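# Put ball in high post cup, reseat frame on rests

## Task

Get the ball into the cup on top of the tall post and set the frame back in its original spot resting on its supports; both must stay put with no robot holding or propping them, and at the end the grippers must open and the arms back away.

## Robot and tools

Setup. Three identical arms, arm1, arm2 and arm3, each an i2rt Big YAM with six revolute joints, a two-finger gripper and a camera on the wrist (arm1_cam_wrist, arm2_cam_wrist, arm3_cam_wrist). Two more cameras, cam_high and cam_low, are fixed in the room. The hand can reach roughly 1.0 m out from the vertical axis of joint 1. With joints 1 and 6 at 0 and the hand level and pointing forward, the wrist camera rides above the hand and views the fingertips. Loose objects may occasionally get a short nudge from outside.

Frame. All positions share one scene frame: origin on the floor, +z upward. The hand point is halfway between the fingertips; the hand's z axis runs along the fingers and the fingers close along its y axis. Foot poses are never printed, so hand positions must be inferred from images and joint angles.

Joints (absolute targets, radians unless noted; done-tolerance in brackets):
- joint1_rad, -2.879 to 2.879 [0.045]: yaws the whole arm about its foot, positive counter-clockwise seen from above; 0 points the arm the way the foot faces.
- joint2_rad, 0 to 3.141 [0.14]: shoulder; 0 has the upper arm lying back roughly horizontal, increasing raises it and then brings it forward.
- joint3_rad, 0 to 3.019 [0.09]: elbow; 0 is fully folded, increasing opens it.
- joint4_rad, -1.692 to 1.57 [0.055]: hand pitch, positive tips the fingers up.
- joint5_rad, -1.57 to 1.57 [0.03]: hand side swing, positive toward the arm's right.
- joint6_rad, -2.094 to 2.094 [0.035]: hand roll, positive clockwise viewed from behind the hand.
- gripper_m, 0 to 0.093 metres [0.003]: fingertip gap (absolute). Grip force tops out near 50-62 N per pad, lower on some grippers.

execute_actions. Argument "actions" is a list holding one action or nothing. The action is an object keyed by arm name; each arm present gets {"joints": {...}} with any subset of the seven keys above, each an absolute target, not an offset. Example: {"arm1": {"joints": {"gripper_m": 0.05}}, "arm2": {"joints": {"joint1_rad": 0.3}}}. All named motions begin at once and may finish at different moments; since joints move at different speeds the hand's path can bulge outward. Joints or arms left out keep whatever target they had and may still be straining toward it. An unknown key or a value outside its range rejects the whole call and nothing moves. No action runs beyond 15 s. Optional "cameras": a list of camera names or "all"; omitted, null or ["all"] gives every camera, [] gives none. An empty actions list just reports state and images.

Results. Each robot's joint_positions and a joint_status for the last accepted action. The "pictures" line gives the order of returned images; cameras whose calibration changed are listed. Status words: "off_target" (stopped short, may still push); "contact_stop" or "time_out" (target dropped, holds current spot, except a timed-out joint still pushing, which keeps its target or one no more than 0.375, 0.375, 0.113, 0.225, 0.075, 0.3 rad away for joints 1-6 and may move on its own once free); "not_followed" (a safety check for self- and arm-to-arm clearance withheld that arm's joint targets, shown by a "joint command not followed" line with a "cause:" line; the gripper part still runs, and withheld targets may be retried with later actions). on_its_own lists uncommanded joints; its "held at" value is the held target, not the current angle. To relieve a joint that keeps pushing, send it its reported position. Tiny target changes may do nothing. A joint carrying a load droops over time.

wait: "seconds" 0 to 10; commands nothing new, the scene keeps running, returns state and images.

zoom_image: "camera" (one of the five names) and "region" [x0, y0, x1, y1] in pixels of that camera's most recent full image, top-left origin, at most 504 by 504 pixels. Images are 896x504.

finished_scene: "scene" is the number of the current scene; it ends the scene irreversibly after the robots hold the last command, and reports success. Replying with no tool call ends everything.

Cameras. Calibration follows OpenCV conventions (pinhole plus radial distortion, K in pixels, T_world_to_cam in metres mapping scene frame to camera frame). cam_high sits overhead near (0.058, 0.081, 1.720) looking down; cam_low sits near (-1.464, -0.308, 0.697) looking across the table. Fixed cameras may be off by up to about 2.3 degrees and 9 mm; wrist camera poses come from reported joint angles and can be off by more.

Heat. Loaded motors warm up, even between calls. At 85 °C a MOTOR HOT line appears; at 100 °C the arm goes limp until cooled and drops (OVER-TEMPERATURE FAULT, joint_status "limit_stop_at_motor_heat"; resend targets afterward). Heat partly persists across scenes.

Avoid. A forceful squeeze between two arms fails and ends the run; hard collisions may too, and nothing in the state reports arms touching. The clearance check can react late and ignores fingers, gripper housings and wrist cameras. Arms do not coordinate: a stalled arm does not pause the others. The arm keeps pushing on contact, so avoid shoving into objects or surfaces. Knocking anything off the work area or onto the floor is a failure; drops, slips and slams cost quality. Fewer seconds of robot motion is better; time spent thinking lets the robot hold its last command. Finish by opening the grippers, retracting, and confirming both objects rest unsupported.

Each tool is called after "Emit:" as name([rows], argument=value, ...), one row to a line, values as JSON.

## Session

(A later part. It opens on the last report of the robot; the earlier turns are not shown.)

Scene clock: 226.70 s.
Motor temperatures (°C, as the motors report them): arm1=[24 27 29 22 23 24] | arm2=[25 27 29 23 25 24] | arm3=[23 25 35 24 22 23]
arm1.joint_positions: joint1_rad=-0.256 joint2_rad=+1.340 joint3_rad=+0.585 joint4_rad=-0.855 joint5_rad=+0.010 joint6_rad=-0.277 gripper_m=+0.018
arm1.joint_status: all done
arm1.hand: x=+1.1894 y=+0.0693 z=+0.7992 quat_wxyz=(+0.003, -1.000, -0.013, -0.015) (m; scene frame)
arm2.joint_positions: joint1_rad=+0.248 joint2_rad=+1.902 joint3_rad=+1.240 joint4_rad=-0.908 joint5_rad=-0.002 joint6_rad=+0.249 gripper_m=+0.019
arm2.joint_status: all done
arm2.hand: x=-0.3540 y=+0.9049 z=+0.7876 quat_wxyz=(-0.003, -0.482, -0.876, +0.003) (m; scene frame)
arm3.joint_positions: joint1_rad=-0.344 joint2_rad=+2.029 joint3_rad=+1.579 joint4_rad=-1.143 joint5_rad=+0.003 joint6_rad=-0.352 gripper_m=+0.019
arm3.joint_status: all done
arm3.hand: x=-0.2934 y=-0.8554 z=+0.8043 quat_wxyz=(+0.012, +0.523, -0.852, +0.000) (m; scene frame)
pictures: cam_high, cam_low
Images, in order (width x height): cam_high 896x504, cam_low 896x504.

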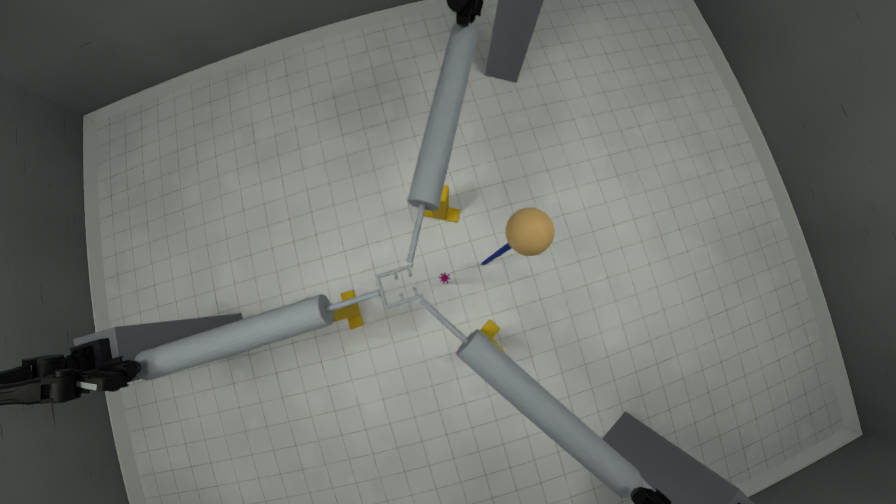

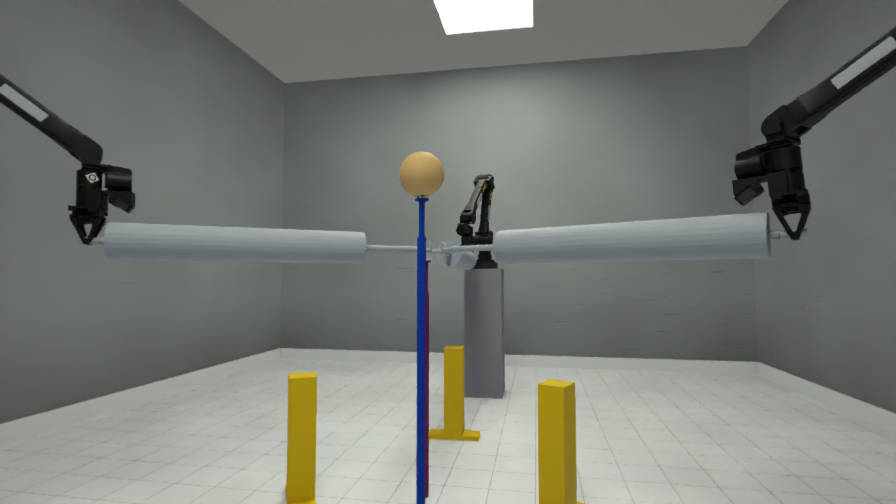

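Emit:
execute_actions([
  {"arm1":{"joints":{"joint2_rad":1.497,"joint3_rad":0.54,"joint4_rad":-0.603}},"arm2":{"joints":{"joint2_rad":1.965,"joint3_rad":1.188,"joint4_rad":-0.772}},"arm3":{"joints":{"joint2_rad":2.08,"joint3_rad":1.545,"joint4_rad":-1.0}}},
], cameras=[])

Emit:
execute_actions([
  {"arm1":{"joints":{"joint2_rad":1.714,"joint3_rad":0.515,"joint4_rad":-0.365}},"arm2":{"joints":{"joint2_rad":2.088,"joint3_rad":1.185,"joint4_rad":-0.642}},"arm3":{"joints":{"joint2_rad":2.172,"joint3_rad":1.52,"joint4_rad":-0.884}}},
], cameras=[])

Emit:
execute_actions([
  {"arm1":{"joints":{"joint2_rad":1.952,"joint3_rad":0.54,"joint4_rad":-0.143}},"arm2":{"joints":{"joint2_rad":2.222,"joint3_rad":1.222,"joint4_rad":-0.526}},"arm3":{"joints":{"joint2_rad":2.277,"joint3_rad":1.53,"joint4_rad":-0.778}}},
], cameras=[])

Emit:
execute_actions([
  {"arm1":{"joints":{"joint2_rad":2.189,"joint3_rad":0.586,"joint4_rad":0.04}},"arm2":{"joints":{"joint2_rad":2.365,"joint3_rad":1.26,"joint4_rad":-0.429}},"arm3":{"joints":{"joint2_rad":2.397,"joint3_rad":1.56,"joint4_rad":-0.685}}},
], cameras=[])

Emit:
execute_actions([
  {"arm1":{"joints":{"joint2_rad":2.408,"joint3_rad":0.663,"joint4_rad":0.176}},"arm2":{"joints":{"joint2_rad":2.512,"joint3_rad":1.32,"joint4_rad":-0.349}},"arm3":{"joints":{"joint2_rad":2.525,"joint3_rad":1.605,"joint4_rad":-0.61}}},
], cameras=["cam_low","cam_high"])

Scene clock: 240.40 s.
Motor temperatures (°C, as the motors report them): arm1=[24 26 28 22 23 24] | arm2=[25 28 27 23 25 24] | arm3=[23 26 32 24 22 23]
arm1.joint_positions: joint1_rad=-0.256 joint2_rad=+1.514 joint3_rad=+0.532 joint4_rad=-0.622 joint5_rad=+0.010 joint6_rad=-0.277 gripper_m=+0.018
arm1.joint_status: all done
arm1.hand: x=+1.1863 y=+0.0703 z=+0.7411 quat_wxyz=(+0.004, -1.000, -0.013, -0.012) (m; scene frame)
arm2.joint_positions: joint1_rad=+0.248 joint2_rad=+1.989 joint3_rad=+1.199 joint4_rad=-0.776 joint5_rad=+0.001 joint6_rad=+0.249 gripper_m=+0.019
arm2.joint_status: all done
arm2.hand: x=-0.3564 y=+0.9059 z=+0.7334 quat_wxyz=(-0.005, -0.482, -0.876, +0.005) (m; scene frame)
arm3.joint_positions: joint1_rad=-0.344 joint2_rad=+2.094 joint3_rad=+1.531 joint4_rad=-1.020 joint5_rad=+0.001 joint6_rad=-0.352 gripper_m=+0.019
arm3.joint_status: all done
arm3.hand: x=-0.2932 y=-0.8543 z=+0.7511 quat_wxyz=(+0.007, +0.523, -0.852, -0.002) (m; scene frame)
pictures: none
No camera images: the call's "cameras" was empty. Leave "cameras" out to get every camera's image.

Scene clock: 241.37 s.
Motor temperatures (°C, as the motors report them): arm1=[24 26 28 22 23 24] | arm2=[25 28 27 23 25 24] | arm3=[23 26 32 24 22 23]
arm1.joint_positions: joint1_rad=-0.256 joint2_rad=+1.728 joint3_rad=+0.509 joint4_rad=-0.383 joint5_rad=+0.008 joint6_rad=-0.278 gripper_m=+0.018
arm1.joint_status: all done
arm1.hand: x=+1.1857 y=+0.0703 z=+0.6815 quat_wxyz=(+0.003, -1.000, -0.013, -0.011) (m; scene frame)
arm2.joint_positions: joint1_rad=+0.248 joint2_rad=+2.115 joint3_rad=+1.191 joint4_rad=-0.646 joint5_rad=-0.001 joint6_rad=+0.249 gripper_m=+0.019
arm2.joint_status: all done
arm2.hand: x=-0.3569 y=+0.9062 z=+0.6705 quat_wxyz=(-0.004, -0.482, -0.876, +0.004) (m; scene frame)
arm3.joint_positions: joint1_rad=-0.344 joint2_rad=+2.191 joint3_rad=+1.509 joint4_rad=-0.898 joint5_rad=+0.004 joint6_rad=-0.352 gripper_m=+0.019
arm3.joint_status: all done
arm3.hand: x=-0.2918 y=-0.8530 z=+0.6891 quat_wxyz=(+0.005, +0.524, -0.852, -0.001) (m; scene frame)
pictures: none
No camera images: the call's "cameras" was empty. Leave "cameras" out to get every camera's image.

Scene clock: 242.33 s.
Motor temperatures (°C, as the motors report them): arm1=[24 26 28 22 23 24] | arm2=[25 28 27 23 25 24] | arm3=[23 26 32 24 22 23]
arm1.joint_positions: joint1_rad=-0.256 joint2_rad=+1.965 joint3_rad=+0.528 joint4_rad=-0.161 joint5_rad=+0.008 joint6_rad=-0.278 gripper_m=+0.018
arm1.joint_status: all done
arm1.hand: x=+1.1830 y=+0.0713 z=+0.6217 quat_wxyz=(+0.004, -1.000, -0.013, -0.009) (m; scene frame)
arm2.joint_positions: joint1_rad=+0.248 joint2_rad=+2.242 joint3_rad=+1.198 joint4_rad=-0.526 joint5_rad=+0.000 joint6_rad=+0.249 gripper_m=+0.019
arm2.joint_status: all done
arm2.hand: x=-0.3599 y=+0.9080 z=+0.6106 quat_wxyz=(-0.003, -0.482, -0.876, +0.004) (m; scene frame)
arm3.joint_positions: joint1_rad=-0.342 joint2_rad=+2.296 joint3_rad=+1.509 joint4_rad=-0.790 joint5_rad=+0.002 joint6_rad=-0.352 gripper_m=+0.019
arm3.joint_status: all done
arm3.hand: x=-0.2927 y=-0.8515 z=+0.6286 quat_wxyz=(+0.004, +0.524, -0.852, -0.002) (m; scene frame)
pictures: none
No camera images: the call's "cameras" was empty. Leave "cameras" out to get every camera's image.

Scene clock: 243.23 s.
Motor temperatures (°C, as the motors report them): arm1=[24 25 28 22 23 24] | arm2=[25 28 27 23 25 24] | arm3=[23 27 32 24 22 23]
arm1.joint_positions: joint1_rad=-0.256 joint2_rad=+2.202 joint3_rad=+0.585 joint4_rad=+0.023 joint5_rad=+0.003 joint6_rad=-0.278 gripper_m=+0.018
arm1.joint_status: all done
arm1.hand: x=+1.1798 y=+0.0714 z=+0.5606 quat_wxyz=(+0.002, -1.000, -0.013, -0.006) (m; scene frame)
arm2.joint_positions: joint1_rad=+0.245 joint2_rad=+2.384 joint3_rad=+1.238 joint4_rad=-0.430 joint5_rad=+0.002 joint6_rad=+0.249 gripper_m=+0.019
arm2.joint_status: all done
arm2.hand: x=-0.3634 y=+0.9083 z=+0.5490 quat_wxyz=(+0.000, -0.484, -0.875, +0.005) (m; scene frame)
arm3.joint_positions: joint1_rad=-0.341 joint2_rad=+2.405 joint3_rad=+1.522 joint4_rad=-0.685 joint5_rad=+0.001 joint6_rad=-0.352 gripper_m=+0.019
arm3.joint_status: all done
arm3.hand: x=-0.2947 y=-0.8513 z=+0.5696 quat_wxyz=(+0.000, +0.525, -0.851, -0.003) (m; scene frame)
pictures: none
No camera images: the call's "cameras" was empty. Leave "cameras" out to get every camera's image.

Scene clock: 244.13 s.
Motor temperatures (°C, as the motors report them): arm1=[24 25 28 22 23 24] | arm2=[25 28 27 23 25 24] | arm3=[23 27 32 24 22 23]
arm1.joint_positions: joint1_rad=-0.256 joint2_rad=+2.419 joint3_rad=+0.667 joint4_rad=+0.161 joint5_rad=+0.001 joint6_rad=-0.278 gripper_m=+0.018
arm1.joint_status: all done
arm1.hand: x=+1.1787 y=+0.0716 z=+0.5004 quat_wxyz=(+0.001, -1.000, -0.013, -0.004) (m; scene frame)
arm2.joint_positions: joint1_rad=+0.245 joint2_rad=+2.530 joint3_rad=+1.303 joint4_rad=-0.351 joint5_rad=+0.002 joint6_rad=+0.249 gripper_m=+0.019
arm2.joint_status: all done
arm2.hand: x=-0.3648 y=+0.9089 z=+0.4886 quat_wxyz=(+0.001, -0.484, -0.875, +0.004) (m; scene frame)
arm3.joint_positions: joint1_rad=-0.341 joint2_rad=+2.532 joint3_rad=+1.574 joint4_rad=-0.609 joint5_rad=+0.001 joint6_rad=-0.352 gripper_m=+0.019
arm3.joint_status: all done
arm3.hand: x=-0.2944 y=-0.8504 z=+0.5093 quat_wxyz=(-0.001, +0.525, -0.851, -0.003) (m; scene frame)
pictures: cam_high, cam_low
Images, in order (width x height): cam_high 896x504, cam_low 896x504.

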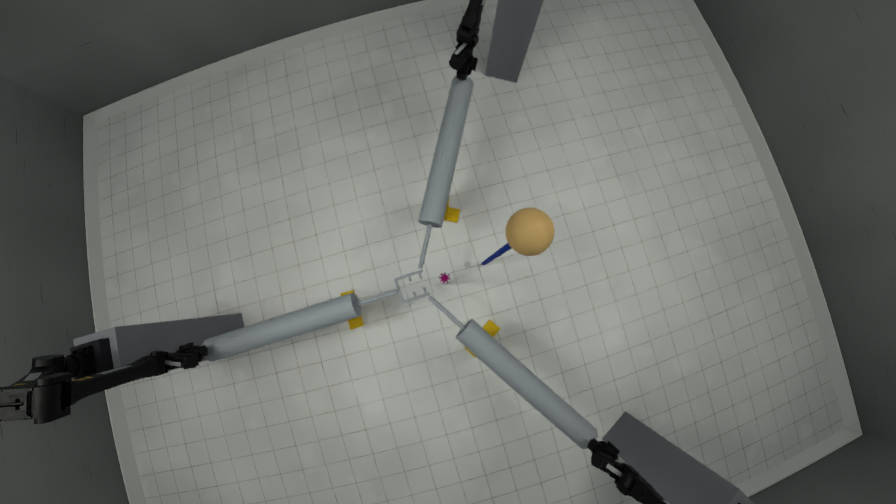

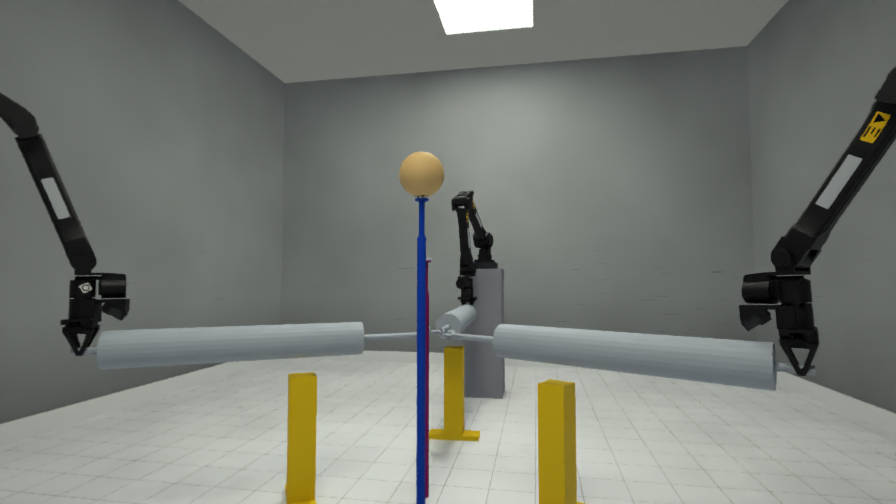

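Emit:
execute_actions([
  {"arm1":{"joints":{"joint2_rad":2.55,"joint3_rad":0.728,"joint4_rad":0.24}},"arm2":{"joints":{"joint2_rad":2.617,"joint3_rad":1.39,"joint4_rad":-0.305}},"arm3":{"joints":{"joint2_rad":2.625,"joint3_rad":1.665,"joint4_rad":-0.57}}},
], cameras=[])

Emit:
execute_actions([
  {"arm1":{"joints":{"joint2_rad":2.61,"joint3_rad":0.76,"joint4_rad":0.262}},"arm2":{"joints":{"joint2_rad":2.667,"joint3_rad":1.415,"joint4_rad":-0.295}},"arm3":{"joints":{"joint2_rad":2.672,"joint3_rad":1.685,"joint4_rad":-0.558}}},
], cameras=["cam_low","cam_high"])

Scene clock: 250.03 s.
Motor temperatures (°C, as the motors report them): arm1=[24 26 28 22 23 24] | arm2=[25 28 27 23 25 24] | arm3=[23 27 31 24 22 23]
arm1.joint_positions: joint1_rad=-0.256 joint2_rad=+2.557 joint3_rad=+0.737 joint4_rad=+0.229 joint5_rad=+0.000 joint6_rad=-0.278 gripper_m=+0.018
arm1.joint_status: all done
arm1.hand: x=+1.1795 y=+0.0715 z=+0.4589 quat_wxyz=(+0.001, -1.000, -0.013, -0.004) (m; scene frame)
arm2.joint_positions: joint1_rad=+0.245 joint2_rad=+2.634 joint3_rad=+1.368 joint4_rad=-0.312 joint5_rad=-0.001 joint6_rad=+0.249 gripper_m=+0.019
arm2.joint_status: all done
arm2.hand: x=-0.3641 y=+0.9084 z=+0.4465 quat_wxyz=(+0.001, -0.484, -0.875, +0.003) (m; scene frame)
arm3.joint_positions: joint1_rad=-0.341 joint2_rad=+2.627 joint3_rad=+1.632 joint4_rad=-0.572 joint5_rad=+0.005 joint6_rad=-0.352 gripper_m=+0.019
arm3.joint_status: all done
arm3.hand: x=-0.2925 y=-0.8498 z=+0.4675 quat_wxyz=(-0.001, +0.525, -0.851, -0.001) (m; scene frame)
pictures: none
No camera images: the call's "cameras" was empty. Leave "cameras" out to get every camera's image.

Scene clock: 250.73 s.
Motor temperatures (°C, as the motors report them): arm1=[24 26 28 22 23 24] | arm2=[25 28 26 23 25 24] | arm3=[23 27 31 24 22 23]
arm1.joint_positions: joint1_rad=-0.256 joint2_rad=+2.609 joint3_rad=+0.767 joint4_rad=+0.251 joint5_rad=-0.001 joint6_rad=-0.278 gripper_m=+0.018
arm1.joint_status: all done
arm1.hand: x=+1.1795 y=+0.0713 z=+0.4424 quat_wxyz=(+0.000, -1.000, -0.013, -0.004) (m; scene frame)
arm2.joint_positions: joint1_rad=+0.245 joint2_rad=+2.668 joint3_rad=+1.392 joint4_rad=-0.305 joint5_rad=-0.002 joint6_rad=+0.249 gripper_m=+0.019
arm2.joint_status: all done
arm2.hand: x=-0.3640 y=+0.9084 z=+0.4330 quat_wxyz=(+0.002, -0.484, -0.875, +0.002) (m; scene frame)
arm3.joint_positions: joint1_rad=-0.341 joint2_rad=+2.659 joint3_rad=+1.653 joint4_rad=-0.564 joint5_rad=+0.006 joint6_rad=-0.352 gripper_m=+0.019
arm3.joint_status: all done
arm3.hand: x=-0.2924 y=-0.8497 z=+0.4540 quat_wxyz=(+0.000, +0.525, -0.851, -0.001) (m; scene frame)
pictures: cam_high, cam_low
Images, in order (width x height): cam_high 896x504, cam_low 896x504.

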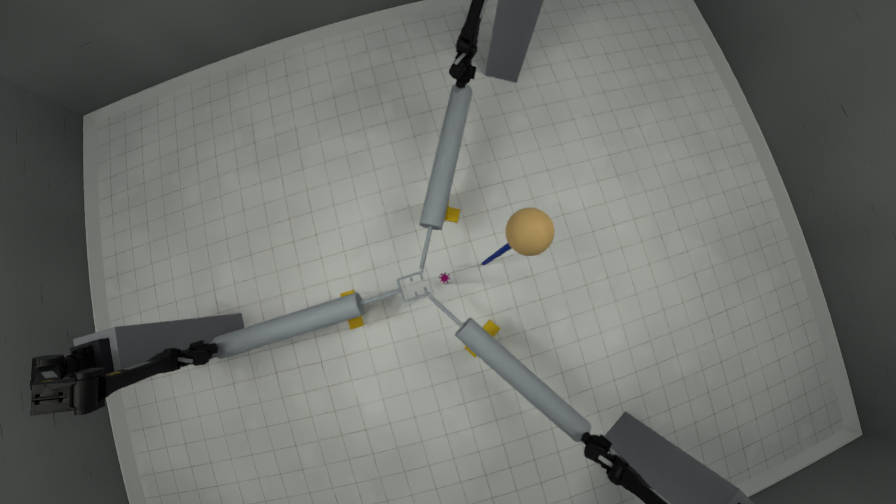

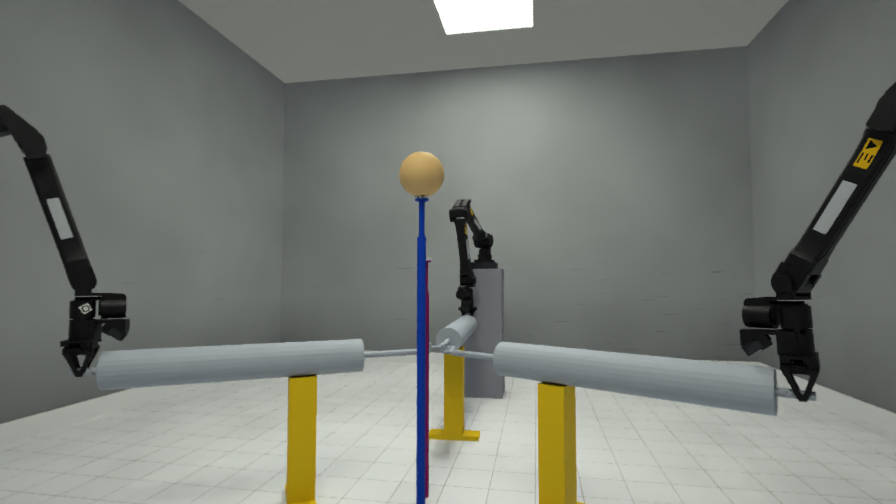

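Emit:
execute_actions([
  {"arm1":{"joints":{"gripper_m":0.07,"joint3_rad":0.75}},"arm2":{"joints":{"gripper_m":0.07,"joint3_rad":1.39}},"arm3":{"joints":{"gripper_m":0.07,"joint3_rad":1.645}}},
], cameras=[])

Emit:
execute_actions([
  {"arm1":{"joints":{"joint2_rad":2.36,"joint3_rad":0.6,"joint4_rad":0.11}},"arm2":{"joints":{"joint2_rad":2.45,"joint3_rad":1.22,"joint4_rad":-0.42}},"arm3":{"joints":{"joint2_rad":2.46,"joint3_rad":1.49,"joint4_rad":-0.67}}},
], cameras=[])

Emit:
execute_actions([
  {"arm1":{"joints":{"joint2_rad":1.75,"joint3_rad":0.52,"joint4_rad":-0.3}},"arm2":{"joints":{"joint2_rad":1.9,"joint3_rad":1.0,"joint4_rad":-0.65}},"arm3":{"joints":{"joint2_rad":1.9,"joint3_rad":1.1,"joint4_rad":-0.8}}},
], cameras=["cam_low","cam_high"])

Scene clock: 258.30 s.
Motor temperatures (°C, as the motors report them): arm1=[24 26 27 22 23 24] | arm2=[25 28 26 23 25 24] | arm3=[23 27 30 24 22 23]
arm1.joint_positions: joint1_rad=-0.256 joint2_rad=+2.609 joint3_rad=+0.767 joint4_rad=+0.251 joint5_rad=-0.001 joint6_rad=-0.278 gripper_m=+0.070
arm1.joint_status: all done
arm1.hand: x=+1.1797 y=+0.0713 z=+0.4425 quat_wxyz=(+0.000, -1.000, -0.013, -0.004) (m; scene frame)
arm2.joint_positions: joint1_rad=+0.245 joint2_rad=+2.668 joint3_rad=+1.392 joint4_rad=-0.305 joint5_rad=-0.002 joint6_rad=+0.250 gripper_m=+0.070
arm2.joint_status: all done
arm2.hand: x=-0.3639 y=+0.9083 z=+0.4332 quat_wxyz=(+0.002, -0.484, -0.875, +0.002) (m; scene frame)
arm3.joint_positions: joint1_rad=-0.341 joint2_rad=+2.659 joint3_rad=+1.652 joint4_rad=-0.564 joint5_rad=+0.004 joint6_rad=-0.352 gripper_m=+0.070
arm3.joint_status: all done
arm3.hand: x=-0.2932 y=-0.8500 z=+0.4537 quat_wxyz=(+0.001, +0.525, -0.851, -0.002) (m; scene frame)
pictures: none
No camera images: the call's "cameras" was empty. Leave "cameras" out to get every camera's image.

Scene clock: 259.70 s.
Motor temperatures (°C, as the motors report them): arm1=[24 26 27 22 23 24] | arm2=[25 28 26 23 25 24] | arm3=[23 27 30 24 22 23]
arm1.joint_positions: joint1_rad=-0.256 joint2_rad=+2.357 joint3_rad=+0.601 joint4_rad=+0.124 joint5_rad=-0.001 joint6_rad=-0.279 gripper_m=+0.070
arm1.joint_status: all done
arm1.hand: x=+1.2027 y=+0.0651 z=+0.5208 quat_wxyz=(-0.005, -1.000, -0.013, -0.024) (m; scene frame)
arm2.joint_positions: joint1_rad=+0.245 joint2_rad=+2.430 joint3_rad=+1.226 joint4_rad=-0.406 joint5_rad=-0.002 joint6_rad=+0.250 gripper_m=+0.070
arm2.joint_status: all done
arm2.hand: x=-0.3773 y=+0.9219 z=+0.5257 quat_wxyz=(+0.016, -0.484, -0.875, -0.001) (m; scene frame)
arm3.joint_positions: joint1_rad=-0.341 joint2_rad=+2.455 joint3_rad=+1.485 joint4_rad=-0.665 joint5_rad=+0.004 joint6_rad=-0.352 gripper_m=+0.070
arm3.joint_status: all done
arm3.hand: x=-0.3183 y=-0.8743 z=+0.5338 quat_wxyz=(+0.032, +0.524, -0.851, +0.005) (m; scene frame)
pictures: none
No camera images: the call's "cameras" was empty. Leave "cameras" out to get every camera's image.

Scene clock: 261.13 s.
Motor temperatures (°C, as the motors report them): arm1=[24 25 27 22 23 24] | arm2=[25 28 26 23 25 24] | arm3=[23 27 30 24 22 23]
arm1.joint_positions: joint1_rad=-0.256 joint2_rad=+1.751 joint3_rad=+0.516 joint4_rad=-0.284 joint5_rad=-0.001 joint6_rad=-0.279 gripper_m=+0.070
arm1.joint_status: all done
arm1.hand: x=+1.1633 y=+0.0746 z=+0.6767 quat_wxyz=(+0.010, -0.999, -0.013, +0.030) (m; scene frame)
arm2.joint_positions: joint1_rad=+0.245 joint2_rad=+1.887 joint3_rad=+0.997 joint4_rad=-0.635 joint5_rad=-0.002 joint6_rad=+0.250 gripper_m=+0.070
arm2.joint_status: all done
arm2.hand: x=-0.3948 y=+0.9406 z=+0.7282 quat_wxyz=(-0.025, -0.484, -0.875, +0.009) (m; scene frame)
arm3.joint_positions: joint1_rad=-0.341 joint2_rad=+1.883 joint3_rad=+1.106 joint4_rad=-0.794 joint5_rad=+0.004 joint6_rad=-0.352 gripper_m=+0.070
arm3.joint_status: all done
arm3.hand: x=-0.3774 y=-0.9316 z=+0.7328 quat_wxyz=(+0.001, +0.525, -0.851, -0.002) (m; scene frame)
pictures: cam_high, cam_low
Images, in order (width x height): cam_high 896x504, cam_low 896x504.

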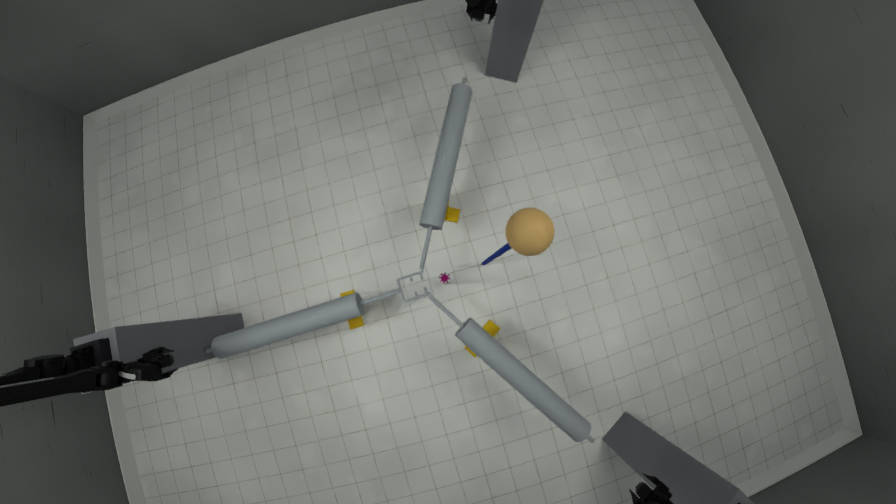

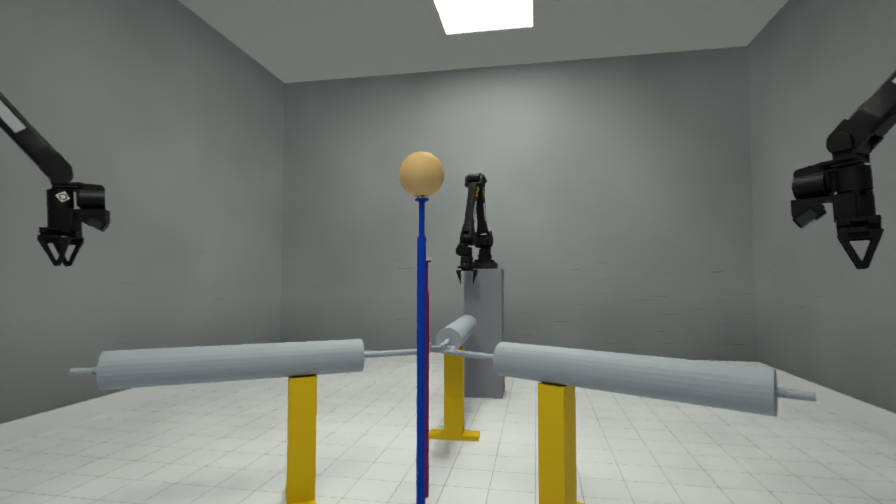

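Emit:
finished_scene(scene=1)

The scene is finished: the task was done.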